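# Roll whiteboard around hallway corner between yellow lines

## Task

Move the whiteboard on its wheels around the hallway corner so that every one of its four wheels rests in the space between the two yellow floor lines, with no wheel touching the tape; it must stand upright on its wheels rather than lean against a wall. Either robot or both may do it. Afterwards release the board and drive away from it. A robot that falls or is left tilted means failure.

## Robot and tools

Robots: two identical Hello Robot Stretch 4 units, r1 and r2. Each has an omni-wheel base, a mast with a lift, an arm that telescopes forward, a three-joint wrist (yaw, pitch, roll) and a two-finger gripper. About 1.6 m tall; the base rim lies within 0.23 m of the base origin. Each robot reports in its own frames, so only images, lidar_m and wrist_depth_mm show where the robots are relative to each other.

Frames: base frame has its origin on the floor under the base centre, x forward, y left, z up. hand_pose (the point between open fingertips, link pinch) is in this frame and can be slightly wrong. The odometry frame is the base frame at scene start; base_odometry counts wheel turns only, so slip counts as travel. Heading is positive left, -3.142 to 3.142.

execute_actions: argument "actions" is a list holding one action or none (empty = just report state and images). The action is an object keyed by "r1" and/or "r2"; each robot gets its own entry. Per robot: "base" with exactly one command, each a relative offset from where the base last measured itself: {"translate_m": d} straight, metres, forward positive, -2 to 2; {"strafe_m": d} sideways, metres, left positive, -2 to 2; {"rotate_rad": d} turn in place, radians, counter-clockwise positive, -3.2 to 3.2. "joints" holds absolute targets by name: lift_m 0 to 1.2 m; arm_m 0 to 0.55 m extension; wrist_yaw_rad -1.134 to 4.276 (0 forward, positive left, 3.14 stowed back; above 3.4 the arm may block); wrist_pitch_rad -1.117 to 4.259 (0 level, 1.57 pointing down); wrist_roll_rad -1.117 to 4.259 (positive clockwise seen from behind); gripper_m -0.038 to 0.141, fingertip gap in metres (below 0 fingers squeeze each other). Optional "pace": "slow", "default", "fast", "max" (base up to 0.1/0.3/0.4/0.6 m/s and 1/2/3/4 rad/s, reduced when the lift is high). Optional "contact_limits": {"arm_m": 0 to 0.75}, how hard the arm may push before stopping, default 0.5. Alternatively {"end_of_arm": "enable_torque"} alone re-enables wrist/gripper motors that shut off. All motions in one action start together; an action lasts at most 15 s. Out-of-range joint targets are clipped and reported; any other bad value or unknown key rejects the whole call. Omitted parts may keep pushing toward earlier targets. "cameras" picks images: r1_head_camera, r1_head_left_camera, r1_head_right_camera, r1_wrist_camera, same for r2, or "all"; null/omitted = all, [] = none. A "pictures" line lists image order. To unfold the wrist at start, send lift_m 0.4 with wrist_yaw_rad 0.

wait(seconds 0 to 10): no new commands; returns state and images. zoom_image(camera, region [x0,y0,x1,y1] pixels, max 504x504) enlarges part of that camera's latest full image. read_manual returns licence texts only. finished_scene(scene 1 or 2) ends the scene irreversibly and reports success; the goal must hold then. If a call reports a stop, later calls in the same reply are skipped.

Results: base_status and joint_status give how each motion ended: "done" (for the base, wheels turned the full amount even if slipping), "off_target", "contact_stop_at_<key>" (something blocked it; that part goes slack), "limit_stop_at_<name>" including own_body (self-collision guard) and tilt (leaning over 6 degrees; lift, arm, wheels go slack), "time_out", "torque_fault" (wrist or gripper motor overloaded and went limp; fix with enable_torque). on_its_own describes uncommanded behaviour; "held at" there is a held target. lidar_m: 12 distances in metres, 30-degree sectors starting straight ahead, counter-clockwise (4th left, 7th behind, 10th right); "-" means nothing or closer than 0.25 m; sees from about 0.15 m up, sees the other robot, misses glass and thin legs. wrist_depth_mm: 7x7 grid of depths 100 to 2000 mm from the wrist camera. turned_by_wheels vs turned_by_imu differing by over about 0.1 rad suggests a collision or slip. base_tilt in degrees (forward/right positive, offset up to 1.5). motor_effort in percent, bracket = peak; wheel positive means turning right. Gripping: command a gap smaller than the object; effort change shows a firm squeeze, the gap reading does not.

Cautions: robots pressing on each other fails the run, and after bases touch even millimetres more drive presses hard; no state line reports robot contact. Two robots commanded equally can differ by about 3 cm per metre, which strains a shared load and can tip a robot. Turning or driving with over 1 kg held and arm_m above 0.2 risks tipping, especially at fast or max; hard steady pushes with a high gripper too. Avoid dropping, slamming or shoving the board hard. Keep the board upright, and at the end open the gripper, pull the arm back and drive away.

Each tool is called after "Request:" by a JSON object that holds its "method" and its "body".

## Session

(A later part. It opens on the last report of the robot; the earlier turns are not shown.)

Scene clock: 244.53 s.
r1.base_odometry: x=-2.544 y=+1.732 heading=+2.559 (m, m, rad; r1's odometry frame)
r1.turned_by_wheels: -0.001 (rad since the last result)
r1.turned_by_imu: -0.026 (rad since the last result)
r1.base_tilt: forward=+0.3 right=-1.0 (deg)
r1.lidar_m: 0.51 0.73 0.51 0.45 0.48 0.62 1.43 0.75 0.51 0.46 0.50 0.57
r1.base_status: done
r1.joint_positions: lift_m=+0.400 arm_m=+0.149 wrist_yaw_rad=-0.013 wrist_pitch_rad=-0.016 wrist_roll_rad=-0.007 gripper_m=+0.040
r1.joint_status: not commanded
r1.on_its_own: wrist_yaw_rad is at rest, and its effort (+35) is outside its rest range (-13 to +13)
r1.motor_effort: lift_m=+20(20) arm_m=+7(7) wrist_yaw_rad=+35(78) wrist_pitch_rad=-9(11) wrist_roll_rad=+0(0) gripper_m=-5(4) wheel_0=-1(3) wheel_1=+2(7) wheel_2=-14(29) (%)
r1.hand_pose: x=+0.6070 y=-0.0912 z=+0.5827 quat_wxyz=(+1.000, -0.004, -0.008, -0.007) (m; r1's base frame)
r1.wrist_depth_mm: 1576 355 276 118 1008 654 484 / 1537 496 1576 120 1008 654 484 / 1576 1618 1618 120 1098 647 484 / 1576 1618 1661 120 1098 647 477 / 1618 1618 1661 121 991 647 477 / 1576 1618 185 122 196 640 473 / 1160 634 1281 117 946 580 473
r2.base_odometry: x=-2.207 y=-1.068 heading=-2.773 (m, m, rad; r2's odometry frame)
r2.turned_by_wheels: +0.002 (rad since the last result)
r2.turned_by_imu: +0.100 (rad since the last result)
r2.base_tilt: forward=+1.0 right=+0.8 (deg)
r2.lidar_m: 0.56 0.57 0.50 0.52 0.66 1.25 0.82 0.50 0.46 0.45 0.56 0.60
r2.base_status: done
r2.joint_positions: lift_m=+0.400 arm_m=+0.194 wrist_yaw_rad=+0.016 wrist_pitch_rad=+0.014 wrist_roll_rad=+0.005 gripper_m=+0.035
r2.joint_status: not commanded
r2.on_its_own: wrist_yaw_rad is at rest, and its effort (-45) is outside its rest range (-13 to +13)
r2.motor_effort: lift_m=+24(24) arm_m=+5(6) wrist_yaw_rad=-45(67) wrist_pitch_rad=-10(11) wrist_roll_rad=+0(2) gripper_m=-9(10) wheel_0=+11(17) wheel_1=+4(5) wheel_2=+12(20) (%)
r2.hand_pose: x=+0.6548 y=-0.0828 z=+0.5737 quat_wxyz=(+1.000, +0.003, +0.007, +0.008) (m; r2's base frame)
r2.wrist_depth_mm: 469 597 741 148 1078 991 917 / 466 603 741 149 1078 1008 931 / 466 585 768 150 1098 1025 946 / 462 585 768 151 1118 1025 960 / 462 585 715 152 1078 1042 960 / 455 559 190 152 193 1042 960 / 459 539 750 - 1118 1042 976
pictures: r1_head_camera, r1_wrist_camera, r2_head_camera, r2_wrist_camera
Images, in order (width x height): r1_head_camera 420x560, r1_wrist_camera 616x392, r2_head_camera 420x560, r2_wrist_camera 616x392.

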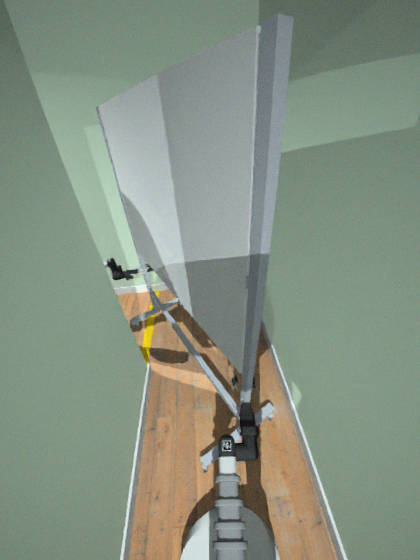

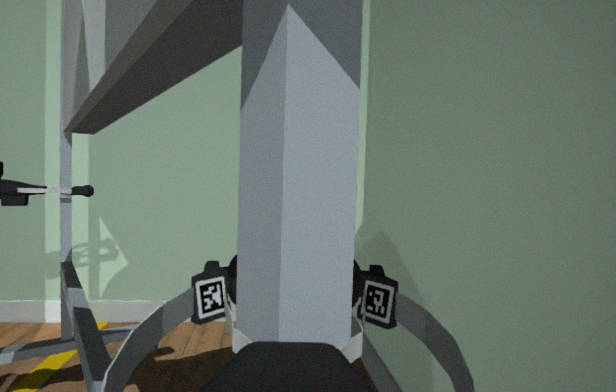

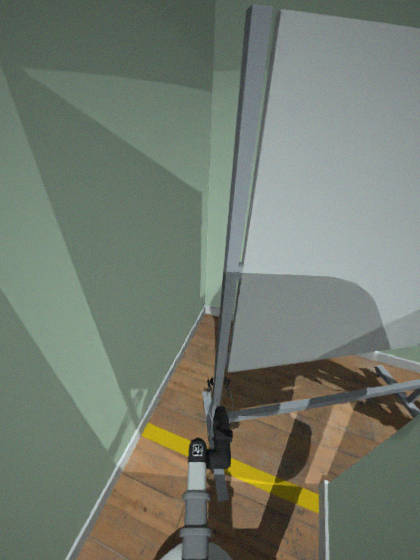

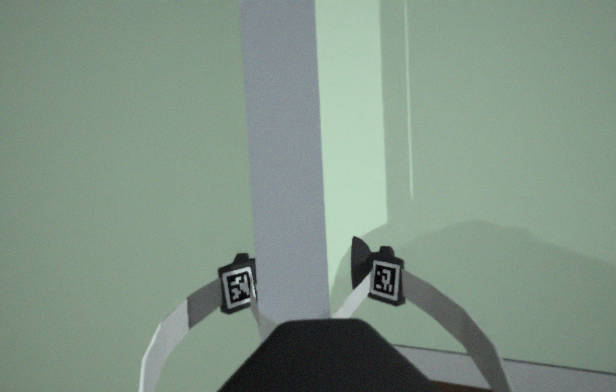

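Request:
{"method": "execute_actions", "body": {"actions": [{"r2":{"joints":{"gripper_m":0.13}},"r1":{"joints":{"gripper_m":0.08}}}], "cameras": []}}

Request:
{"method": "execute_actions", "body": {"actions": [{"r2":{"base":{"translate_m":-0.25},"joints":{"arm_m":0.0}}}], "cameras": []}}

Request:
{"method": "execute_actions", "body": {"actions": [{"r2":{"base":{"rotate_rad":-0.33}},"r1":{"base":{"translate_m":0.2},"pace":"slow"}}], "cameras": ["r1_head_camera","r1_wrist_camera","r2_head_camera","r2_head_left_camera"]}}

Scene clock: 256.87 s.
r1.base_odometry: x=-2.544 y=+1.732 heading=+2.560 (m, m, rad; r1's odometry frame)
r1.turned_by_wheels: +0.000 (rad since the last result)
r1.turned_by_imu: +0.000 (rad since the last result)
r1.base_tilt: forward=+0.2 right=-0.9 (deg)
r1.lidar_m: 0.50 0.72 0.51 0.46 0.44 0.62 1.40 0.75 0.51 0.46 0.48 0.55
r1.base_status: not commanded
r1.joint_positions: lift_m=+0.400 arm_m=+0.149 wrist_yaw_rad=-0.008 wrist_pitch_rad=-0.016 wrist_roll_rad=-0.007 gripper_m=+0.080
r1.joint_status: all done
r1.on_its_own: wrist_yaw_rad is at rest, and its effort (+22) is outside its rest range (-13 to +13)
r1.motor_effort: lift_m=+21(21) arm_m=+7(7) wrist_yaw_rad=+22(38) wrist_pitch_rad=-9(9) wrist_roll_rad=+0(0) gripper_m=-3(7) wheel_0=-1(1) wheel_1=+2(2) wheel_2=-10(14) (%)
r1.hand_pose: x=+0.6075 y=-0.0897 z=+0.5827 quat_wxyz=(+1.000, -0.003, -0.008, -0.004) (m; r1's base frame)
r1.wrist_depth_mm: 1537 375 296 126 1060 668 492 / 1537 525 1618 126 1025 668 492 / 1576 1618 1661 128 1042 661 488 / 1576 1618 1661 129 1008 661 488 / 1576 1661 1661 131 991 654 488 / 1618 1576 199 132 201 647 480 / 1182 1138 1255 126 1042 574 480
r2.base_odometry: x=-2.207 y=-1.068 heading=-2.774 (m, m, rad; r2's odometry frame)
r2.turned_by_wheels: -0.001 (rad since the last result)
r2.turned_by_imu: -0.002 (rad since the last result)
r2.base_tilt: forward=+1.0 right=+0.8 (deg)
r2.lidar_m: 0.58 0.61 0.53 0.51 0.65 1.25 0.83 0.51 0.44 0.45 0.55 0.63
r2.base_status: not commanded
r2.joint_positions: lift_m=+0.400 arm_m=+0.194 wrist_yaw_rad=+0.004 wrist_pitch_rad=+0.014 wrist_roll_rad=+0.005 gripper_m=+0.130
r2.joint_status: all done
r2.motor_effort: lift_m=+24(25) arm_m=+5(5) wrist_yaw_rad=-12(46) wrist_pitch_rad=-9(9) wrist_roll_rad=-1(2) gripper_m=+2(3) wheel_0=+6(11) wheel_1=+3(4) wheel_2=+2(11) (%)
r2.hand_pose: x=+0.6538 y=-0.0862 z=+0.5738 quat_wxyz=(+1.000, +0.003, +0.007, +0.002) (m; r2's base frame)
r2.wrist_depth_mm: 480 615 160 1138 1078 1008 931 / 480 615 162 1160 1098 1008 931 / 477 609 163 1182 1118 1025 946 / 473 603 164 1182 1118 1025 960 / 473 574 166 1205 1118 1025 960 / 469 559 172 168 1118 1025 976 / 469 597 750 - 1118 1060 991
pictures: none
No camera images: the call's "cameras" was empty. Leave "cameras" out to get every camera's image.

Scene clock: 259.17 s.
r1.base_odometry: x=-2.544 y=+1.732 heading=+2.560 (m, m, rad; r1's odometry frame)
r1.turned_by_wheels: +0.000 (rad since the last result)
r1.turned_by_imu: +0.000 (rad since the last result)
r1.base_tilt: forward=+0.2 right=-1.0 (deg)
r1.lidar_m: 0.49 0.73 0.48 0.45 0.47 0.64 1.43 0.76 0.52 0.47 0.47 0.58
r1.base_status: not commanded
r1.joint_positions: lift_m=+0.400 arm_m=+0.149 wrist_yaw_rad=-0.006 wrist_pitch_rad=-0.016 wrist_roll_rad=-0.007 gripper_m=+0.080
r1.joint_status: not commanded
r1.on_its_own: wrist_yaw_rad is at rest, and its effort (+15) is outside its rest range (-13 to +13)
r1.motor_effort: lift_m=+20(20) arm_m=+7(7) wrist_yaw_rad=+15(22) wrist_pitch_rad=-8(10) wrist_roll_rad=+0(0) gripper_m=-5(2) wheel_0=-1(1) wheel_1=+2(2) wheel_2=-9(10) (%)
r1.hand_pose: x=+0.6077 y=-0.0890 z=+0.5827 quat_wxyz=(+1.000, -0.003, -0.008, -0.003) (m; r1's base frame)
r1.wrist_depth_mm: 1537 379 294 127 1060 683 496 / 1537 544 1618 129 1060 676 496 / 1576 1661 1661 130 1138 668 492 / 1537 1618 1661 132 1118 668 488 / 1537 1661 1661 132 1025 654 484 / 1576 946 190 132 200 654 484 / 1182 1138 1281 126 1042 585 480
r2.base_odometry: x=-1.973 y=-0.978 heading=-2.774 (m, m, rad; r2's odometry frame)
r2.turned_by_wheels: +0.000 (rad since the last result)
r2.turned_by_imu: +0.000 (rad since the last result)
r2.base_tilt: forward=+1.1 right=+0.8 (deg)
r2.lidar_m: 0.71 0.68 0.60 0.60 0.76 1.44 0.67 0.41 0.36 0.37 0.45 0.88
r2.base_status: done
r2.joint_positions: lift_m=+0.400 arm_m=+0.002 wrist_yaw_rad=+0.000 wrist_pitch_rad=+0.014 wrist_roll_rad=+0.005 gripper_m=+0.130
r2.joint_status: all done
r2.motor_effort: lift_m=+24(24) arm_m=-9(9) wrist_yaw_rad=+1(22) wrist_pitch_rad=-8(9) wrist_roll_rad=-2(1) gripper_m=+2(0) wheel_0=+1(5) wheel_1=+0(4) wheel_2=+0(11) (%)
r2.hand_pose: x=+0.4610 y=-0.0875 z=+0.5738 quat_wxyz=(+1.000, +0.003, +0.007, +0.000) (m; r2's base frame)
r2.wrist_depth_mm: 634 820 1138 615 627 661 683 / 627 820 1138 615 634 668 691 / 627 798 1118 1576 1499 1397 1281 / 627 788 1118 1576 1499 1397 1308 / 621 768 1118 1618 1537 1366 1308 / 621 750 991 169 654 683 715 / 615 759 1042 - 661 1098 1182
pictures: none
No camera images: the call's "cameras" was empty. Leave "cameras" out to get every camera's image.

Scene clock: 262.43 s.
r1.base_odometry: x=-2.711 y=+1.842 heading=+2.560 (m, m, rad; r1's odometry frame)
r1.turned_by_wheels: +0.000 (rad since the last result)
r1.turned_by_imu: -0.001 (rad since the last result)
r1.base_tilt: forward=+0.2 right=-0.9 (deg)
r1.lidar_m: 0.51 0.77 0.52 0.46 0.50 0.67 1.51 0.74 0.48 0.44 0.45 0.61
r1.base_status: done
r1.joint_positions: lift_m=+0.400 arm_m=+0.149 wrist_yaw_rad=-0.006 wrist_pitch_rad=-0.016 wrist_roll_rad=-0.007 gripper_m=+0.080
r1.joint_status: not commanded
r1.on_its_own: wrist_yaw_rad is at rest, and its effort (+18) is outside its rest range (-13 to +13)
r1.motor_effort: lift_m=+20(20) arm_m=+7(7) wrist_yaw_rad=+18(21) wrist_pitch_rad=-10(10) wrist_roll_rad=+0(0) gripper_m=-6(3) wheel_0=+2(7) wheel_1=+4(7) wheel_2=-7(12) (%)
r1.hand_pose: x=+0.6076 y=-0.0893 z=+0.5827 quat_wxyz=(+1.000, -0.003, -0.008, -0.003) (m; r1's base frame)
r1.wrist_depth_mm: 798 325 276 127 1098 647 473 / 798 496 1430 128 1098 640 469 / 1366 1430 1464 129 1078 634 469 / 1366 1430 1464 129 1078 634 466 / 1397 1430 1464 129 960 627 462 / 1397 1430 191 130 204 621 462 / 1098 1205 1281 124 991 559 455
r2.base_odometry: x=-1.973 y=-0.978 heading=-3.104 (m, m, rad; r2's odometry frame)
r2.turned_by_wheels: -0.330 (rad since the last result)
r2.turned_by_imu: -0.338 (rad since the last result)
r2.base_tilt: forward=+1.0 right=+0.8 (deg)
r2.lidar_m: 0.83 0.57 0.62 0.60 0.64 0.87 1.44 0.54 0.37 0.36 0.39 0.52
r2.base_status: done
r2.joint_positions: lift_m=+0.400 arm_m=+0.002 wrist_yaw_rad=+0.000 wrist_pitch_rad=+0.014 wrist_roll_rad=+0.005 gripper_m=+0.130
r2.joint_status: not commanded
r2.motor_effort: lift_m=+24(24) arm_m=-9(9) wrist_yaw_rad=+1(0) wrist_pitch_rad=-8(9) wrist_roll_rad=-1(1) gripper_m=-1(0) wheel_0=+0(4) wheel_1=+0(3) wheel_2=-2(8) (%)
r2.hand_pose: x=+0.4610 y=-0.0874 z=+0.5738 quat_wxyz=(+1.000, +0.003, +0.007, +0.000) (m; r2's base frame)
r2.wrist_depth_mm: 554 615 699 798 931 1078 424 / 559 615 699 798 946 1078 424 / 946 1366 1537 1537 1537 1160 430 / 960 1430 1576 1576 1537 1281 436 / 976 1366 1618 1576 1576 535 439 / 946 1308 699 169 1464 574 449 / 591 627 1118 - 1255 1118 452
pictures: r1_head_camera, r1_wrist_camera, r2_head_camera, r2_head_left_camera
Images, in order (width x height): r1_head_camera 420x560, r1_wrist_camera 616x392, r2_head_camera 420x560, r2_head_left_camera 420x672.

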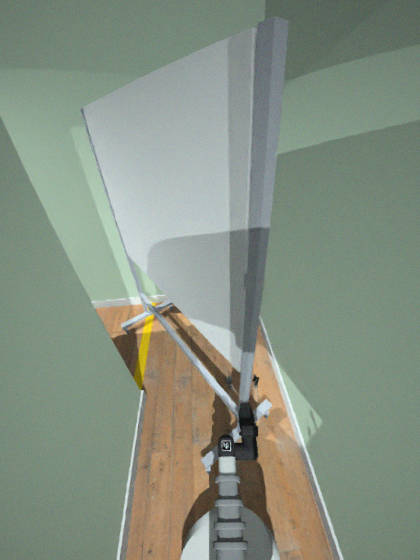

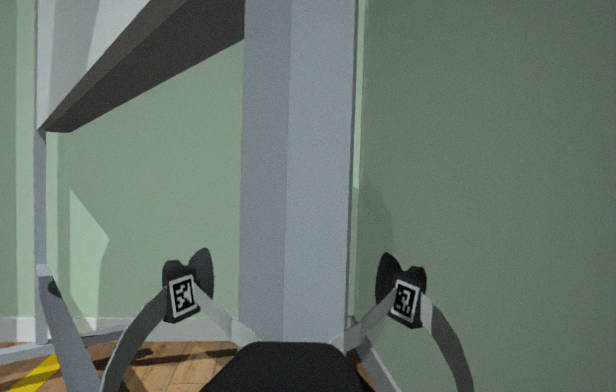

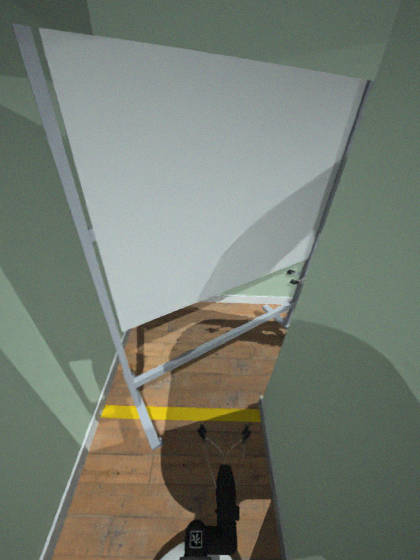

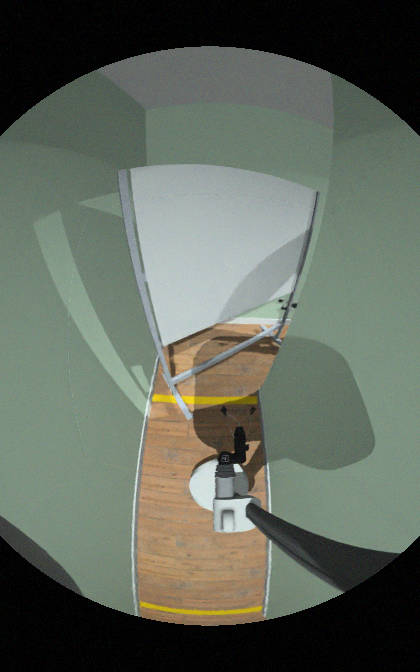

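Request:
{"method": "execute_actions", "body": {"actions": [{"r2":{"base":{"translate_m":-0.4}},"r1":{"base":{"translate_m":0.2},"pace":"slow"}}], "cameras": ["r1_head_camera","r2_head_camera","r2_head_left_camera"]}}

Scene clock: 278.57 s.
r1.base_odometry: x=-2.878 y=+1.952 heading=+2.558 (m, m, rad; r1's odometry frame)
r1.turned_by_wheels: -0.002 (rad since the last result)
r1.turned_by_imu: -0.091 (rad since the last result)
r1.base_tilt: forward=+0.1 right=-1.0 (deg)
r1.lidar_m: 0.40 0.74 0.55 0.51 0.52 0.66 1.32 0.75 0.46 0.40 0.41 0.52
r1.base_status: done
r1.joint_positions: lift_m=+0.400 arm_m=+0.149 wrist_yaw_rad=-0.021 wrist_pitch_rad=-0.016 wrist_roll_rad=-0.007 gripper_m=+0.080
r1.joint_status: not commanded
r1.on_its_own: wrist_yaw_rad is at rest, and its effort (+58) is outside its rest range (-13 to +13)
r1.motor_effort: lift_m=+21(20) arm_m=+7(7) wrist_yaw_rad=+58(83) wrist_pitch_rad=-9(10) wrist_roll_rad=-1(1) gripper_m=-3(1) wheel_0=-3(5) wheel_1=+1(6) wheel_2=-18(26) (%)
r1.hand_pose: x=+0.6062 y=-0.0934 z=+0.5828 quat_wxyz=(+1.000, -0.003, -0.008, -0.010) (m; r1's base frame)
r1.wrist_depth_mm: 304 301 1229 119 512 413 317 / 1118 1160 1255 119 508 410 319 / 1118 1182 1229 120 539 410 317 / 1138 1182 1229 120 539 410 315 / 1160 1205 1281 121 504 407 315 / 1160 1182 1281 122 188 387 312 / 1138 1182 1255 116 525 382 317
r2.base_odometry: x=-1.574 y=-0.964 heading=-3.104 (m, m, rad; r2's odometry frame)
r2.turned_by_wheels: +0.000 (rad since the last result)
r2.turned_by_imu: +0.000 (rad since the last result)
r2.base_tilt: forward=+1.0 right=+0.8 (deg)
r2.lidar_m: 1.23 0.88 0.63 0.61 0.63 0.89 2.53 0.53 0.37 0.34 0.38 0.52
r2.base_status: done
r2.joint_positions: lift_m=+0.400 arm_m=+0.002 wrist_yaw_rad=+0.000 wrist_pitch_rad=+0.014 wrist_roll_rad=+0.005 gripper_m=+0.130
r2.joint_status: not commanded
r2.motor_effort: lift_m=+24(24) arm_m=-9(9) wrist_yaw_rad=+1(1) wrist_pitch_rad=-8(9) wrist_roll_rad=-2(2) gripper_m=+2(2) wheel_0=+1(5) wheel_1=-1(9) wheel_2=-1(8) (%)
r2.hand_pose: x=+0.4610 y=-0.0874 z=+0.5738 quat_wxyz=(+1.000, +0.003, +0.007, +0.000) (m; r2's base frame)
r2.wrist_depth_mm: 976 904 1060 1281 1576 603 418 / 960 904 1078 1281 1537 615 418 / 991 960 1118 1397 1661 621 427 / 976 1464 1983 1983 1921 634 433 / 976 1336 1983 1983 1921 525 436 / 960 931 1537 169 1464 569 442 / 946 1160 1308 - 1255 676 449
pictures: r1_head_camera, r2_head_camera, r2_head_left_camera
Images, in order (width x height): r1_head_camera 420x560, r2_head_camera 420x560, r2_head_left_camera 420x672.

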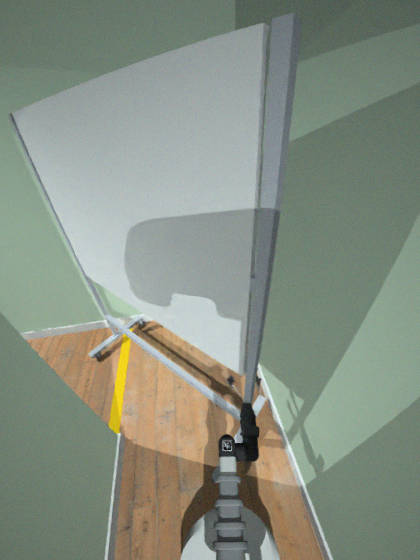

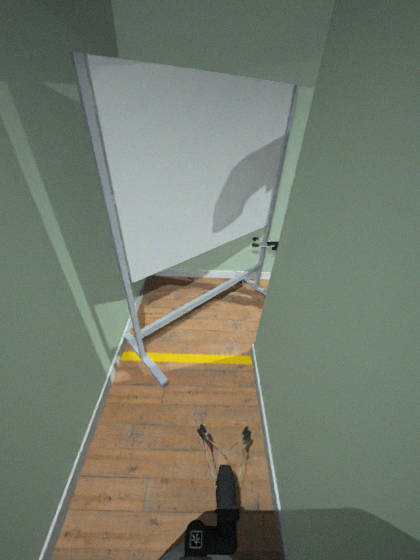

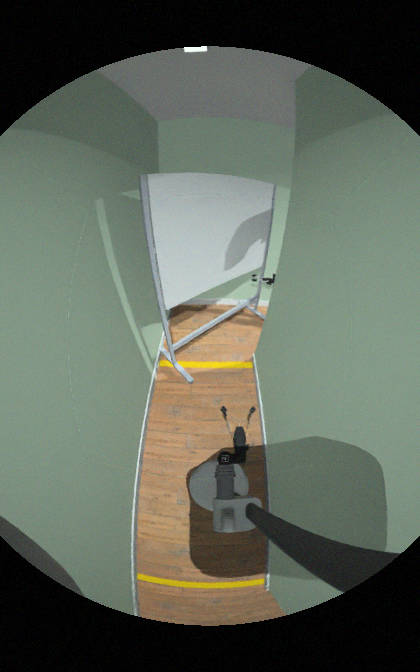

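Request:
{"method": "execute_actions", "body": {"actions": [{"r2":{"base":{"strafe_m":0.2},"joints":{"gripper_m":0.0,"arm_m":0.15}},"r1":{"base":{"translate_m":-0.03},"pace":"slow"}}], "cameras": []}}

Request:
{"method": "execute_actions", "body": {"actions": [{"r2":{"base":{"translate_m":0.55}}}], "cameras": ["r1_head_camera","r2_head_camera","r2_head_left_camera"]}}

Scene clock: 312.77 s.
r1.base_odometry: x=-2.853 y=+1.935 heading=+2.557 (m, m, rad; r1's odometry frame)
r1.turned_by_wheels: -0.001 (rad since the last result)
r1.turned_by_imu: -0.001 (rad since the last result)
r1.base_tilt: forward=+0.2 right=-1.1 (deg)
r1.lidar_m: 0.33 0.79 0.58 0.50 0.52 0.67 1.29 0.76 0.45 0.41 0.40 0.54
r1.base_status: done
r1.joint_positions: lift_m=+0.400 arm_m=+0.149 wrist_yaw_rad=-0.006 wrist_pitch_rad=-0.018 wrist_roll_rad=-0.007 gripper_m=+0.080
r1.joint_status: not commanded
r1.on_its_own: wrist_yaw_rad is at rest, and its effort (+16) is outside its rest range (-13 to +13)
r1.motor_effort: lift_m=+21(20) arm_m=+5(7) wrist_yaw_rad=+16(61) wrist_pitch_rad=-3(10) wrist_roll_rad=-1(1) gripper_m=-5(3) wheel_0=-9(13) wheel_1=-4(5) wheel_2=+1(17) (%)
r1.hand_pose: x=+0.6079 y=-0.0892 z=+0.5833 quat_wxyz=(+1.000, -0.003, -0.009, -0.003) (m; r1's base frame)
r1.wrist_depth_mm: 319 293 290 141 585 439 332 / 530 1229 1281 141 580 436 334 / 1160 1205 1281 143 585 436 332 / 1160 1229 1281 145 615 433 330 / 1160 1255 1281 146 574 430 330 / 1205 1205 215 146 193 430 327 / 1160 1205 1281 139 609 387 327
r2.base_odometry: x=-1.566 y=-1.163 heading=-3.104 (m, m, rad; r2's odometry frame)
r2.turned_by_wheels: +0.000 (rad since the last result)
r2.turned_by_imu: +0.000 (rad since the last result)
r2.base_tilt: forward=+1.0 right=+0.8 (deg)
r2.lidar_m: 0.89 0.60 0.42 0.40 0.44 0.60 1.84 0.83 0.57 0.55 0.59 0.82
r2.base_status: done
r2.joint_positions: lift_m=+0.400 arm_m=+0.148 wrist_yaw_rad=+0.000 wrist_pitch_rad=+0.014 wrist_roll_rad=+0.005 gripper_m=+0.000
r2.joint_status: all done
r2.motor_effort: lift_m=+24(24) arm_m=+9(12) wrist_yaw_rad=+0(1) wrist_pitch_rad=-9(8) wrist_roll_rad=-1(3) gripper_m=-4(6) wheel_0=+0(9) wheel_1=-1(11) wheel_2=+0(0) (%)
r2.hand_pose: x=+0.6077 y=-0.0874 z=+0.5738 quat_wxyz=(+1.000, +0.003, +0.007, +0.000) (m; r2's base frame)
r2.wrist_depth_mm: 723 723 788 960 1229 1756 699 / 715 931 798 960 1229 1756 699 / 707 917 1576 1756 1808 1756 707 / 699 917 1808 1863 1863 1808 715 / 691 946 1808 1042 1808 1863 715 / 691 891 180 190 183 1537 723 / 683 878 1205 - 1255 1118 741
pictures: none
No camera images: the call's "cameras" was empty. Leave "cameras" out to get every camera's image.

Scene clock: 316.10 s.
r1.base_odometry: x=-2.853 y=+1.935 heading=+2.557 (m, m, rad; r1's odometry frame)
r1.turned_by_wheels: +0.000 (rad since the last result)
r1.turned_by_imu: +0.000 (rad since the last result)
r1.base_tilt: forward=+0.2 right=-1.1 (deg)
r1.lidar_m: 0.35 0.76 0.57 0.50 0.51 0.65 1.30 0.76 0.46 0.42 0.42 0.53
r1.base_status: not commanded
r1.joint_positions: lift_m=+0.400 arm_m=+0.149 wrist_yaw_rad=-0.006 wrist_pitch_rad=-0.018 wrist_roll_rad=-0.007 gripper_m=+0.080
r1.joint_status: not commanded
r1.on_its_own: wrist_yaw_rad is at rest, and its effort (+18) is outside its rest range (-13 to +13)
r1.motor_effort: lift_m=+20(20) arm_m=+5(5) wrist_yaw_rad=+18(18) wrist_pitch_rad=-4(4) wrist_roll_rad=+0(0) gripper_m=-4(3) wheel_0=-9(9) wheel_1=-4(5) wheel_2=+1(1) (%)
r1.hand_pose: x=+0.6079 y=-0.0892 z=+0.5834 quat_wxyz=(+1.000, -0.003, -0.009, -0.003) (m; r1's base frame)
r1.wrist_depth_mm: 317 293 290 141 591 436 332 / 521 1205 1255 141 585 439 332 / 1160 1229 1255 143 585 433 332 / 1160 1229 1308 145 627 433 330 / 1182 1229 1308 146 574 430 329 / 1205 1229 216 146 193 430 327 / 1160 1205 1281 139 615 384 324
r2.base_odometry: x=-2.116 y=-1.184 heading=-3.104 (m, m, rad; r2's odometry frame)
r2.turned_by_wheels: +0.000 (rad since the last result)
r2.turned_by_imu: -0.001 (rad since the last result)
r2.base_tilt: forward=+1.0 right=+0.8 (deg)
r2.lidar_m: 0.36 0.44 0.43 0.39 0.41 0.60 1.80 0.82 0.58 0.57 0.59 0.82
r2.base_status: done
r2.joint_positions: lift_m=+0.400 arm_m=+0.148 wrist_yaw_rad=+0.000 wrist_pitch_rad=+0.014 wrist_roll_rad=+0.005 gripper_m=+0.000
r2.joint_status: not commanded
r2.motor_effort: lift_m=+24(24) arm_m=+9(9) wrist_yaw_rad=+0(1) wrist_pitch_rad=-9(8) wrist_roll_rad=-2(0) gripper_m=-4(4) wheel_0=+0(6) wheel_1=+0(4) wheel_2=+2(8) (%)
r2.hand_pose: x=+0.6077 y=-0.0874 z=+0.5738 quat_wxyz=(+1.000, +0.003, +0.007, +0.000) (m; r2's base frame)
r2.wrist_depth_mm: 276 304 347 421 539 732 1229 / 707 991 1255 477 574 732 1281 / 707 1042 1255 1255 1255 1255 1255 / 699 1025 1281 1255 1281 1255 1255 / 691 1008 1281 1281 1281 1281 1281 / 683 1008 180 191 183 854 1308 / 676 917 1205 - 597 1078 1060
pictures: r1_head_camera, r2_head_camera, r2_head_left_camera
Images, in order (width x height): r1_head_camera 420x560, r2_head_camera 420x560, r2_head_left_camera 420x672.

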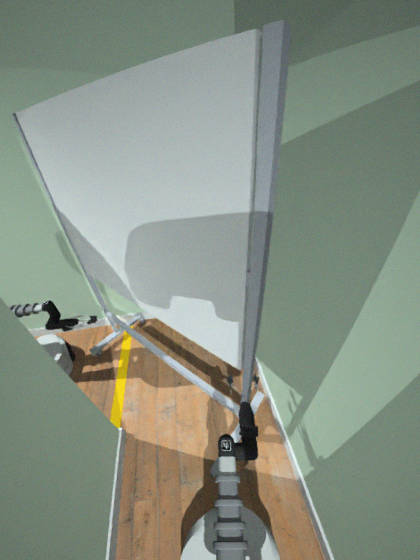

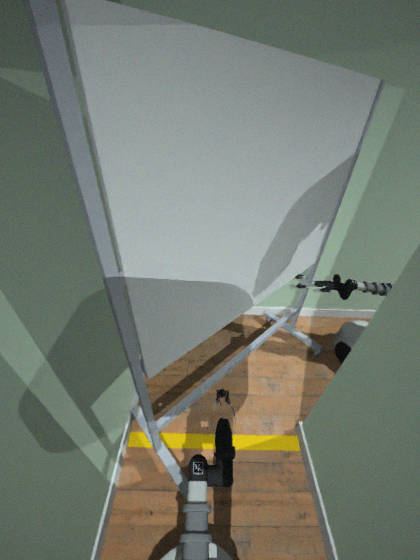

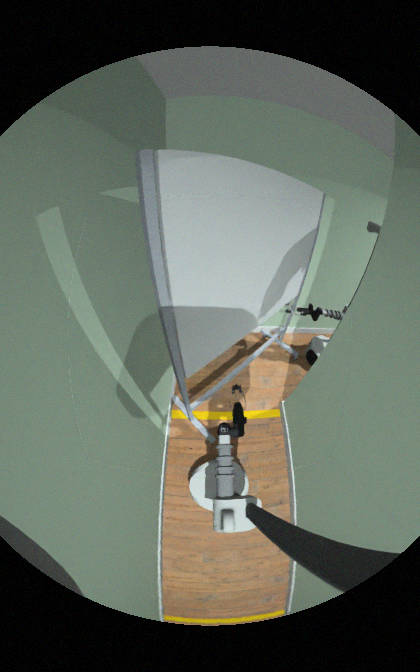

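Request:
{"method": "execute_actions", "body": {"actions": [{"r2":{"joints":{"arm_m":0.5},"pace":"slow"}}], "cameras": []}}

Request:
{"method": "execute_actions", "body": {"actions": [{"r2":{"joints":{"wrist_yaw_rad":1.45},"pace":"slow"}}], "cameras": ["r2_head_camera","r2_head_left_camera","r2_wrist_camera"]}}

Scene clock: 329.60 s.
r1.base_odometry: x=-2.853 y=+1.935 heading=+2.557 (m, m, rad; r1's odometry frame)
r1.turned_by_wheels: +0.000 (rad since the last result)
r1.turned_by_imu: +0.000 (rad since the last result)
r1.base_tilt: forward=+0.3 right=-1.2 (deg)
r1.lidar_m: 0.36 0.80 0.57 0.51 0.52 0.67 1.32 0.78 0.45 0.41 0.40 0.53
r1.base_status: not commanded
r1.joint_positions: lift_m=+0.400 arm_m=+0.149 wrist_yaw_rad=-0.006 wrist_pitch_rad=-0.018 wrist_roll_rad=-0.007 gripper_m=+0.080
r1.joint_status: not commanded
r1.on_its_own: wrist_yaw_rad is at rest, and its effort (+18) is outside its rest range (-13 to +13)
r1.motor_effort: lift_m=+20(20) arm_m=+5(5) wrist_yaw_rad=+18(17) wrist_pitch_rad=-4(3) wrist_roll_rad=-1(0) gripper_m=-4(2) wheel_0=-9(9) wheel_1=-5(4) wheel_2=+1(1) (%)
r1.hand_pose: x=+0.6079 y=-0.0892 z=+0.5834 quat_wxyz=(+1.000, -0.003, -0.009, -0.003) (m; r1's base frame)
r1.wrist_depth_mm: 317 293 291 141 591 439 334 / 525 1229 1255 141 585 433 334 / 1160 1205 1281 143 585 433 334 / 1160 1229 1281 145 627 433 332 / 1182 1229 1281 146 574 433 329 / 1160 1229 216 146 193 427 327 / 1182 1205 1281 139 603 387 325
r2.base_odometry: x=-2.116 y=-1.184 heading=-3.104 (m, m, rad; r2's odometry frame)
r2.turned_by_wheels: +0.000 (rad since the last result)
r2.turned_by_imu: -0.001 (rad since the last result)
r2.base_tilt: forward=+1.1 right=+0.8 (deg)
r2.lidar_m: 0.35 0.42 0.43 0.39 0.42 0.60 1.81 0.81 0.59 0.56 0.60 0.83
r2.base_status: not commanded
r2.joint_positions: lift_m=+0.400 arm_m=+0.498 wrist_yaw_rad=+0.000 wrist_pitch_rad=+0.014 wrist_roll_rad=+0.005 gripper_m=+0.000
r2.joint_status: all done
r2.motor_effort: lift_m=+24(24) arm_m=+9(10) wrist_yaw_rad=+0(0) wrist_pitch_rad=-8(8) wrist_roll_rad=-1(2) gripper_m=-4(4) wheel_0=-1(0) wheel_1=+0(0) wheel_2=+2(2) (%)
r2.hand_pose: x=+0.9577 y=-0.0874 z=+0.5738 quat_wxyz=(+1.000, +0.003, +0.007, +0.000) (m; r2's base frame)
r2.wrist_depth_mm: 715 904 904 904 891 355 332 / 715 917 904 904 891 891 904 / 699 917 917 917 917 917 917 / 691 917 931 917 917 917 917 / 683 931 931 917 931 931 917 / 683 931 180 191 183 931 917 / 668 917 946 - 931 931 931
pictures: none
No camera images: the call's "cameras" was empty. Leave "cameras" out to get every camera's image.

Scene clock: 331.17 s.
r1.base_odometry: x=-2.853 y=+1.935 heading=+2.557 (m, m, rad; r1's odometry frame)
r1.turned_by_wheels: +0.000 (rad since the last result)
r1.turned_by_imu: +0.000 (rad since the last result)
r1.base_tilt: forward=+0.3 right=-1.1 (deg)
r1.lidar_m: 0.36 0.76 0.59 0.51 0.51 0.67 1.29 0.76 0.47 0.39 0.41 0.51
r1.base_status: not commanded
r1.joint_positions: lift_m=+0.400 arm_m=+0.149 wrist_yaw_rad=-0.006 wrist_pitch_rad=-0.018 wrist_roll_rad=-0.007 gripper_m=+0.080
r1.joint_status: not commanded
r1.on_its_own: wrist_yaw_rad is at rest, and its effort (+18) is outside its rest range (-13 to +13)
r1.motor_effort: lift_m=+21(21) arm_m=+5(5) wrist_yaw_rad=+18(17) wrist_pitch_rad=-4(3) wrist_roll_rad=+0(0) gripper_m=-7(4) wheel_0=-9(9) wheel_1=-5(4) wheel_2=+1(1) (%)
r1.hand_pose: x=+0.6079 y=-0.0892 z=+0.5834 quat_wxyz=(+1.000, -0.003, -0.009, -0.003) (m; r1's base frame)
r1.wrist_depth_mm: 319 293 291 141 591 436 332 / 530 1205 1255 141 585 439 332 / 1160 1205 1255 143 585 433 332 / 1182 1229 1308 144 621 433 330 / 1182 1229 1281 146 574 430 329 / 1182 1229 216 146 193 427 329 / 1205 1205 1281 139 603 387 325
r2.base_odometry: x=-2.116 y=-1.184 heading=-3.104 (m, m, rad; r2's odometry frame)
r2.turned_by_wheels: +0.000 (rad since the last result)
r2.turned_by_imu: +0.000 (rad since the last result)
r2.base_tilt: forward=+1.0 right=+0.8 (deg)
r2.lidar_m: 0.37 0.43 0.42 0.40 0.42 0.62 1.80 0.83 0.59 0.56 0.61 0.82
r2.base_status: not commanded
r2.joint_positions: lift_m=+0.400 arm_m=+0.498 wrist_yaw_rad=+1.450 wrist_pitch_rad=+0.014 wrist_roll_rad=+0.005 gripper_m=+0.000
r2.joint_status: all done
r2.motor_effort: lift_m=+24(24) arm_m=+9(9) wrist_yaw_rad=+1(5) wrist_pitch_rad=-8(8) wrist_roll_rad=-3(2) gripper_m=-5(6) wheel_0=-1(0) wheel_1=+0(0) wheel_2=+2(2) (%)
r2.hand_pose: x=+0.7909 y=+0.2758 z=+0.5738 quat_wxyz=(+0.749, -0.003, +0.007, +0.663) (m; r2's base frame)
r2.wrist_depth_mm: 340 345 355 364 373 382 392 / 340 347 355 366 373 387 397 / 343 349 359 368 377 389 399 / 343 351 362 370 379 392 404 / 345 353 364 368 382 394 402 / 349 357 180 191 183 397 407 / 349 357 368 - 392 397 410
pictures: r2_head_camera, r2_head_left_camera, r2_wrist_camera
Images, in order (width x height): r2_head_camera 420x560, r2_head_left_camera 420x672, r2_wrist_camera 616x392.

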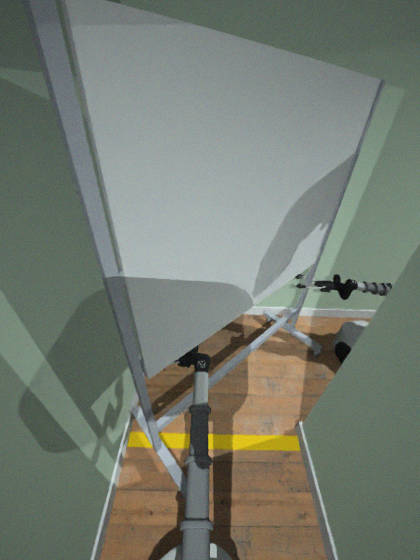

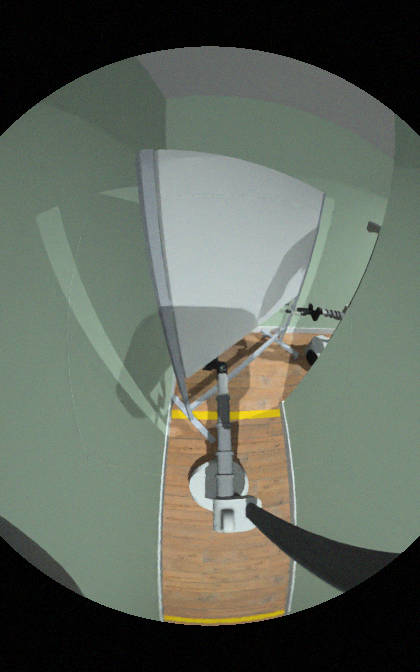

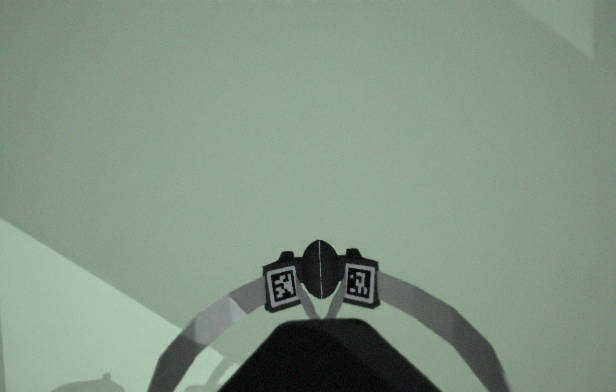

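Request:
{"method": "execute_actions", "body": {"actions": [{"r2":{"base":{"strafe_m":0.08},"joints":{"wrist_yaw_rad":1.65},"pace":"slow"}}], "cameras": []}}

Request:
{"method": "execute_actions", "body": {"actions": [{"r2":{"base":{"translate_m":-0.3},"pace":"slow"}}], "cameras": ["r1_head_camera","r2_head_camera","r2_head_left_camera"]}}

Scene clock: 343.20 s.
r1.base_odometry: x=-2.853 y=+1.935 heading=+2.557 (m, m, rad; r1's odometry frame)
r1.turned_by_wheels: +0.000 (rad since the last result)
r1.turned_by_imu: +0.000 (rad since the last result)
r1.base_tilt: forward=+0.2 right=-1.0 (deg)
r1.lidar_m: 0.37 0.76 0.57 0.52 0.51 0.66 1.28 0.77 0.47 0.42 0.42 0.53
r1.base_status: not commanded
r1.joint_positions: lift_m=+0.400 arm_m=+0.149 wrist_yaw_rad=-0.006 wrist_pitch_rad=-0.018 wrist_roll_rad=-0.007 gripper_m=+0.080
r1.joint_status: not commanded
r1.on_its_own: wrist_yaw_rad is at rest, and its effort (+18) is outside its rest range (-13 to +13)
r1.motor_effort: lift_m=+20(20) arm_m=+5(5) wrist_yaw_rad=+18(18) wrist_pitch_rad=-3(4) wrist_roll_rad=-1(0) gripper_m=+0(3) wheel_0=-9(9) wheel_1=-4(4) wheel_2=+1(1) (%)
r1.hand_pose: x=+0.6079 y=-0.0892 z=+0.5834 quat_wxyz=(+1.000, -0.003, -0.009, -0.003) (m; r1's base frame)
r1.wrist_depth_mm: 317 294 291 141 580 436 334 / 525 1205 1255 141 580 433 332 / 1160 1205 1281 143 580 436 332 / 1182 1229 1308 144 621 433 330 / 1160 1229 1281 146 574 430 330 / 1182 1229 216 146 193 427 329 / 1182 1205 1281 139 603 389 324
r2.base_odometry: x=-2.113 y=-1.264 heading=-3.104 (m, m, rad; r2's odometry frame)
r2.turned_by_wheels: +0.000 (rad since the last result)
r2.turned_by_imu: +0.000 (rad since the last result)
r2.base_tilt: forward=+1.0 right=+0.7 (deg)
r2.lidar_m: 0.38 0.47 0.32 0.32 0.34 0.48 1.37 0.93 0.67 0.63 0.67 0.88
r2.base_status: done
r2.joint_positions: lift_m=+0.400 arm_m=+0.498 wrist_yaw_rad=+1.650 wrist_pitch_rad=+0.014 wrist_roll_rad=+0.005 gripper_m=+0.000
r2.joint_status: all done
r2.motor_effort: lift_m=+24(24) arm_m=+9(9) wrist_yaw_rad=+1(4) wrist_pitch_rad=-8(9) wrist_roll_rad=+0(3) gripper_m=-4(7) wheel_0=-2(6) wheel_1=+2(3) wheel_2=+1(1) (%)
r2.hand_pose: x=+0.7337 y=+0.2945 z=+0.5738 quat_wxyz=(+0.679, -0.003, +0.007, +0.734) (m; r2's base frame)
r2.wrist_depth_mm: 283 277 271 266 259 253 250 / 287 279 273 266 259 255 251 / 289 282 276 270 264 257 253 / 291 285 277 271 265 259 256 / 294 287 279 270 266 263 256 / 296 290 180 191 183 263 259 / 300 293 283 - 270 265 262
pictures: none
No camera images: the call's "cameras" was empty. Leave "cameras" out to get every camera's image.

Scene clock: 347.47 s.
r1.base_odometry: x=-2.853 y=+1.935 heading=+2.558 (m, m, rad; r1's odometry frame)
r1.turned_by_wheels: +0.001 (rad since the last result)
r1.turned_by_imu: +0.001 (rad since the last result)
r1.base_tilt: forward=+0.2 right=-1.0 (deg)
r1.lidar_m: 0.52 0.71 0.58 0.52 0.52 0.66 1.28 0.75 0.46 0.41 0.42 0.52
r1.base_status: not commanded
r1.joint_positions: lift_m=+0.400 arm_m=+0.149 wrist_yaw_rad=+0.006 wrist_pitch_rad=-0.017 wrist_roll_rad=-0.007 gripper_m=+0.080
r1.joint_status: not commanded
r1.on_its_own: wrist_yaw_rad is at rest, and its effort (-17) is outside its rest range (-13 to +13)
r1.motor_effort: lift_m=+20(20) arm_m=+5(5) wrist_yaw_rad=-17(17) wrist_pitch_rad=-7(5) wrist_roll_rad=-1(0) gripper_m=-4(5) wheel_0=-2(9) wheel_1=-2(4) wheel_2=+1(2) (%)
r1.hand_pose: x=+0.6089 y=-0.0857 z=+0.5831 quat_wxyz=(+1.000, -0.003, -0.009, +0.003) (m; r1's base frame)
r1.wrist_depth_mm: 297 296 170 1078 715 455 343 / 1160 1205 171 1229 715 455 345 / 1160 1229 171 1205 715 455 345 / 1182 1205 172 1205 707 449 343 / 1182 1229 173 1182 654 449 342 / 1205 1229 172 1025 200 445 340 / 1182 1205 180 137 691 418 336
r2.base_odometry: x=-1.813 y=-1.253 heading=-3.104 (m, m, rad; r2's odometry frame)
r2.turned_by_wheels: -0.001 (rad since the last result)
r2.turned_by_imu: -0.001 (rad since the last result)
r2.base_tilt: forward=+1.0 right=+0.8 (deg)
r2.lidar_m: 0.63 0.47 0.34 0.32 0.33 0.48 1.37 0.94 0.67 0.64 0.67 0.93
r2.base_status: done
r2.joint_positions: lift_m=+0.400 arm_m=+0.499 wrist_yaw_rad=+1.646 wrist_pitch_rad=+0.014 wrist_roll_rad=+0.005 gripper_m=+0.000
r2.joint_status: not commanded
r2.motor_effort: lift_m=+24(24) arm_m=+5(9) wrist_yaw_rad=+10(26) wrist_pitch_rad=-9(10) wrist_roll_rad=-3(1) gripper_m=-6(2) wheel_0=-5(7) wheel_1=-5(12) wheel_2=+2(3) (%)
r2.hand_pose: x=+0.7354 y=+0.2942 z=+0.5738 quat_wxyz=(+0.680, -0.003, +0.007, +0.733) (m; r2's base frame)
r2.wrist_depth_mm: 286 281 274 268 264 257 254 / 289 282 277 271 266 260 256 / 291 286 279 273 267 263 257 / 294 287 282 276 270 264 259 / 297 290 283 274 272 267 262 / 300 293 180 190 183 268 264 / 303 296 289 - 274 270 266
pictures: r1_head_camera, r2_head_camera, r2_head_left_camera
Images, in order (width x height): r1_head_camera 420x560, r2_head_camera 420x560, r2_head_left_camera 420x672.

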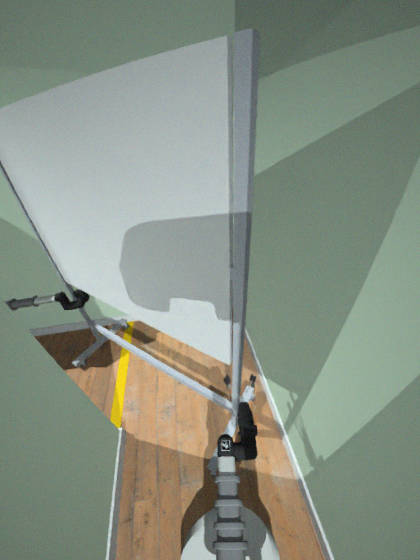

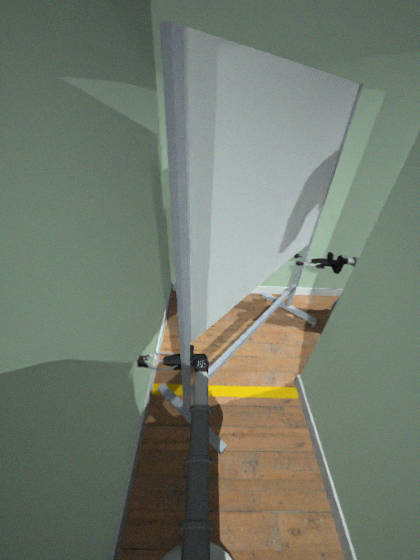

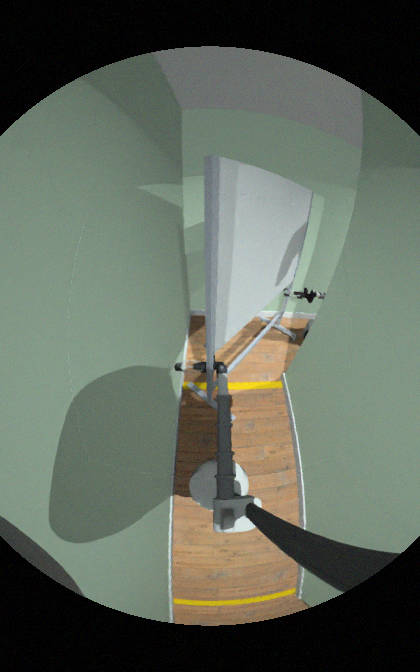

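Request:
{"method": "execute_actions", "body": {"actions": [{"r2":{"base":{"translate_m":-0.35},"pace":"slow"},"r1":{"base":{"translate_m":0.15},"joints":{"gripper_m":0.13},"pace":"slow"}}], "cameras": ["r1_head_camera","r2_head_camera","r2_head_left_camera"]}}

Scene clock: 365.53 s.
r1.base_odometry: x=-2.978 y=+2.017 heading=+2.561 (m, m, rad; r1's odometry frame)
r1.turned_by_wheels: +0.003 (rad since the last result)
r1.turned_by_imu: +0.066 (rad since the last result)
r1.base_tilt: forward=+0.1 right=-1.0 (deg)
r1.lidar_m: 0.40 0.64 0.60 0.55 0.55 0.70 1.63 0.64 0.43 0.39 0.41 0.54
r1.base_status: done
r1.joint_positions: lift_m=+0.400 arm_m=+0.150 wrist_yaw_rad=+0.029 wrist_pitch_rad=-0.017 wrist_roll_rad=-0.007 gripper_m=+0.130
r1.joint_status: all done
r1.on_its_own: wrist_yaw_rad is at rest, and its effort (-83) is outside its rest range (-13 to +13)
r1.motor_effort: lift_m=+20(21) arm_m=+2(5) wrist_yaw_rad=-83(86) wrist_pitch_rad=-9(8) wrist_roll_rad=+0(0) gripper_m=-9(8) wheel_0=+22(22) wheel_1=+8(8) wheel_2=+10(11) (%)
r1.hand_pose: x=+0.6114 y=-0.0791 z=+0.5829 quat_wxyz=(+1.000, -0.003, -0.008, +0.014) (m; r1's base frame)
r1.wrist_depth_mm: 297 256 215 1098 991 549 397 / 1060 1078 217 1098 960 544 394 / 1060 1078 1118 1118 960 539 394 / 1078 1098 1118 1138 960 539 392 / 1078 203 1118 1138 946 535 389 / 1098 196 215 1138 219 500 387 / 1098 206 204 132 917 496 384
r2.base_odometry: x=-1.464 y=-1.240 heading=-3.105 (m, m, rad; r2's odometry frame)
r2.turned_by_wheels: -0.001 (rad since the last result)
r2.turned_by_imu: -0.386 (rad since the last result)
r2.base_tilt: forward=+1.1 right=+0.8 (deg)
r2.lidar_m: 0.68 0.54 0.26 0.25 0.25 0.25 0.35 2.56 0.97 0.77 0.75 0.85
r2.base_status: done
r2.joint_positions: lift_m=+0.400 arm_m=+0.500 wrist_yaw_rad=+1.642 wrist_pitch_rad=+0.014 wrist_roll_rad=+0.005 gripper_m=+0.000
r2.joint_status: not commanded
r2.on_its_own: wrist_yaw_rad is at rest, and its effort (+23) is outside its rest range (-13 to +13)
r2.motor_effort: lift_m=+24(24) arm_m=-2(5) wrist_yaw_rad=+23(28) wrist_pitch_rad=-8(9) wrist_roll_rad=+0(1) gripper_m=-5(4) wheel_0=-29(29) wheel_1=-2(9) wheel_2=+22(21) (%)
r2.hand_pose: x=+0.7379 y=+0.2940 z=+0.5739 quat_wxyz=(+0.681, -0.003, +0.007, +0.732) (m; r2's base frame)
r2.wrist_depth_mm: 368 392 415 445 480 521 564 / 370 392 418 449 484 521 569 / 373 394 421 452 484 525 574 / 373 397 421 452 492 530 574 / 375 397 421 442 492 535 580 / 377 399 180 191 183 535 585 / 377 399 424 - 508 525 591
pictures: r1_head_camera, r2_head_camera, r2_head_left_camera
Images, in order (width x height): r1_head_camera 420x560, r2_head_camera 420x560, r2_head_left_camera 420x672.

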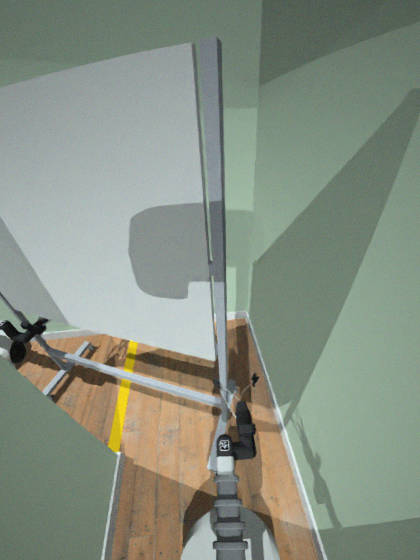

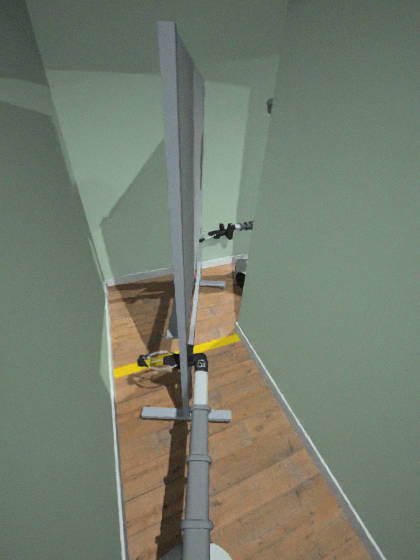

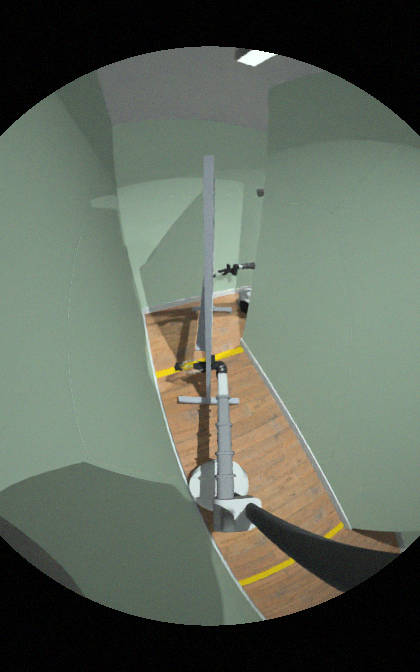

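Request:
{"method": "execute_actions", "body": {"actions": [{"r2":{"base":{"strafe_m":-0.1},"pace":"slow"},"r1":{"base":{"translate_m":-0.25},"pace":"slow"}}], "cameras": []}}

Request:
{"method": "execute_actions", "body": {"actions": [{"r2":{"base":{"rotate_rad":0.25},"pace":"slow"}}], "cameras": ["r1_head_camera","r2_head_camera","r2_head_left_camera"]}}

Scene clock: 379.87 s.
r1.base_odometry: x=-2.769 y=+1.881 heading=+2.563 (m, m, rad; r1's odometry frame)
r1.turned_by_wheels: +0.002 (rad since the last result)
r1.turned_by_imu: +0.143 (rad since the last result)
r1.base_tilt: forward=+0.2 right=-1.0 (deg)
r1.lidar_m: 0.49 0.72 0.54 0.54 0.56 0.80 1.46 0.56 0.42 0.39 0.43 0.60
r1.base_status: done
r1.joint_positions: lift_m=+0.400 arm_m=+0.150 wrist_yaw_rad=+0.022 wrist_pitch_rad=-0.016 wrist_roll_rad=-0.007 gripper_m=+0.130
r1.joint_status: not commanded
r1.on_its_own: wrist_yaw_rad is at rest, and its effort (-64) is outside its rest range (-13 to +13)
r1.motor_effort: lift_m=+20(20) arm_m=+0(2) wrist_yaw_rad=-64(83) wrist_pitch_rad=-9(10) wrist_roll_rad=+0(0) gripper_m=-6(7) wheel_0=+7(16) wheel_1=-2(7) wheel_2=+18(19) (%)
r1.hand_pose: x=+0.6112 y=-0.0811 z=+0.5827 quat_wxyz=(+1.000, -0.003, -0.008, +0.011) (m; r1's base frame)
r1.wrist_depth_mm: 298 257 208 1281 1281 891 585 / 1336 1308 211 1308 1281 878 585 / 1366 1366 213 1308 1308 866 580 / 1366 1366 215 1308 1308 866 580 / 1366 205 1336 1308 1336 854 569 / 1397 200 211 1336 218 768 564 / 1255 208 204 132 1308 768 559
r2.base_odometry: x=-1.468 y=-1.140 heading=-3.106 (m, m, rad; r2's odometry frame)
r2.turned_by_wheels: -0.001 (rad since the last result)
r2.turned_by_imu: -0.002 (rad since the last result)
r2.base_tilt: forward=+1.1 right=+0.8 (deg)
r2.lidar_m: 0.66 0.71 0.37 0.30 0.30 0.33 0.53 2.51 0.85 0.69 0.67 0.75
r2.base_status: done
r2.joint_positions: lift_m=+0.400 arm_m=+0.500 wrist_yaw_rad=+1.637 wrist_pitch_rad=+0.014 wrist_roll_rad=+0.005 gripper_m=+0.000
r2.joint_status: not commanded
r2.on_its_own: wrist_yaw_rad is at rest, and its effort (+38) is outside its rest range (-13 to +13)
r2.motor_effort: lift_m=+24(24) arm_m=-2(2) wrist_yaw_rad=+38(38) wrist_pitch_rad=-9(10) wrist_roll_rad=-1(1) gripper_m=-8(4) wheel_0=-8(26) wheel_1=-8(10) wheel_2=+5(19) (%)
r2.hand_pose: x=+0.7394 y=+0.2936 z=+0.5738 quat_wxyz=(+0.683, -0.003, +0.007, +0.730) (m; r2's base frame)
r2.wrist_depth_mm: - 477 512 549 591 647 707 / - 480 512 549 591 647 707 / - 484 517 554 597 654 715 / - 484 517 554 603 654 715 / - 488 517 544 603 654 723 / - 492 180 190 183 668 732 / - 492 517 - 627 647 732
pictures: none
No camera images: the call's "cameras" was empty. Leave "cameras" out to get every camera's image.

Scene clock: 381.23 s.
r1.base_odometry: x=-2.769 y=+1.881 heading=+2.563 (m, m, rad; r1's odometry frame)
r1.turned_by_wheels: +0.000 (rad since the last result)
r1.turned_by_imu: +0.006 (rad since the last result)
r1.base_tilt: forward=+0.2 right=-1.0 (deg)
r1.lidar_m: 0.54 0.71 0.54 0.52 0.57 0.78 1.43 0.57 0.39 0.39 0.42 0.60
r1.base_status: not commanded
r1.joint_positions: lift_m=+0.400 arm_m=+0.150 wrist_yaw_rad=+0.020 wrist_pitch_rad=-0.016 wrist_roll_rad=-0.007 gripper_m=+0.130
r1.joint_status: not commanded
r1.on_its_own: wrist_yaw_rad is at rest, and its effort (-59) is outside its rest range (-13 to +13)
r1.motor_effort: lift_m=+20(20) arm_m=-2(2) wrist_yaw_rad=-59(72) wrist_pitch_rad=-8(11) wrist_roll_rad=+1(0) gripper_m=-3(8) wheel_0=+10(10) wheel_1=+1(2) wheel_2=+15(18) (%)
r1.hand_pose: x=+0.6114 y=-0.0817 z=+0.5827 quat_wxyz=(+1.000, -0.003, -0.008, +0.010) (m; r1's base frame)
r1.wrist_depth_mm: 309 255 207 1308 1281 891 591 / 1366 1336 208 1308 1281 891 591 / 1397 1366 211 1308 1308 891 585 / 1366 1336 1336 1336 1308 866 591 / 1366 203 1336 1336 1308 866 574 / 1397 197 208 1336 219 788 564 / 1255 206 203 132 1308 768 564
r2.base_odometry: x=-1.469 y=-1.140 heading=-2.857 (m, m, rad; r2's odometry frame)
r2.turned_by_wheels: +0.249 (rad since the last result)
r2.turned_by_imu: +0.125 (rad since the last result)
r2.base_tilt: forward=+1.1 right=+0.8 (deg)
r2.lidar_m: 0.67 0.58 0.30 0.28 0.27 0.32 0.59 2.43 0.80 0.69 0.70 0.81
r2.base_status: done
r2.joint_positions: lift_m=+0.400 arm_m=+0.500 wrist_yaw_rad=+1.646 wrist_pitch_rad=+0.014 wrist_roll_rad=+0.005 gripper_m=+0.000
r2.joint_status: not commanded
r2.motor_effort: lift_m=+24(24) arm_m=-2(3) wrist_yaw_rad=+12(40) wrist_pitch_rad=-10(9) wrist_roll_rad=-4(3) gripper_m=-5(3) wheel_0=-8(23) wheel_1=-6(12) wheel_2=+0(10) (%)
r2.hand_pose: x=+0.7368 y=+0.2942 z=+0.5738 quat_wxyz=(+0.680, -0.003, +0.007, +0.733) (m; r2's base frame)
r2.wrist_depth_mm: 373 384 399 415 436 452 473 / 375 387 404 421 436 455 477 / 373 392 404 421 442 462 480 / 377 392 407 424 442 462 480 / 377 392 410 418 449 466 484 / 382 397 180 191 183 469 488 / 382 397 415 - 459 466 496
pictures: r1_head_camera, r2_head_camera, r2_head_left_camera
Images, in order (width x height): r1_head_camera 420x560, r2_head_camera 420x560, r2_head_left_camera 420x672.

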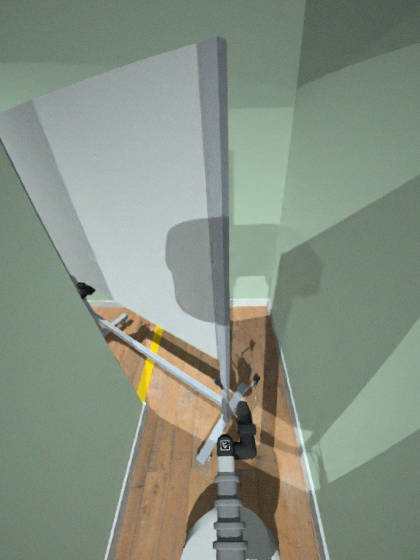

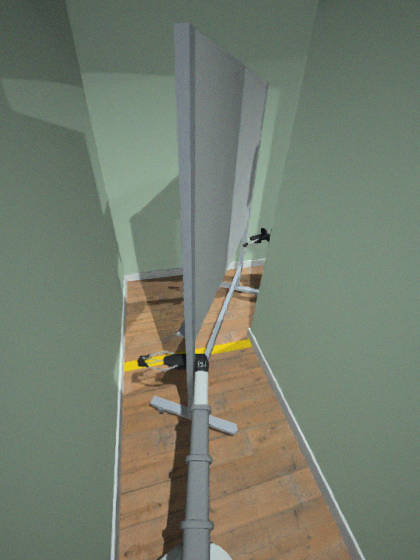

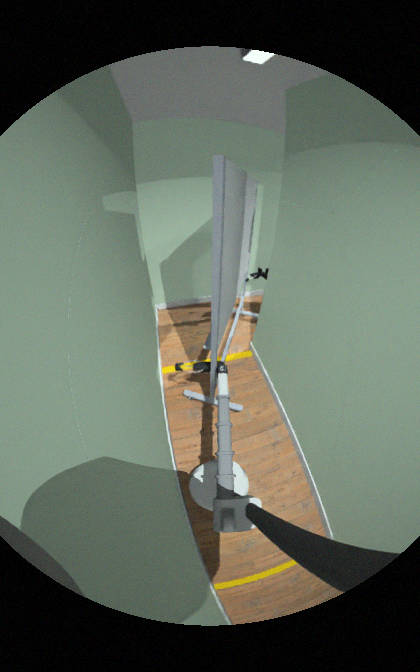

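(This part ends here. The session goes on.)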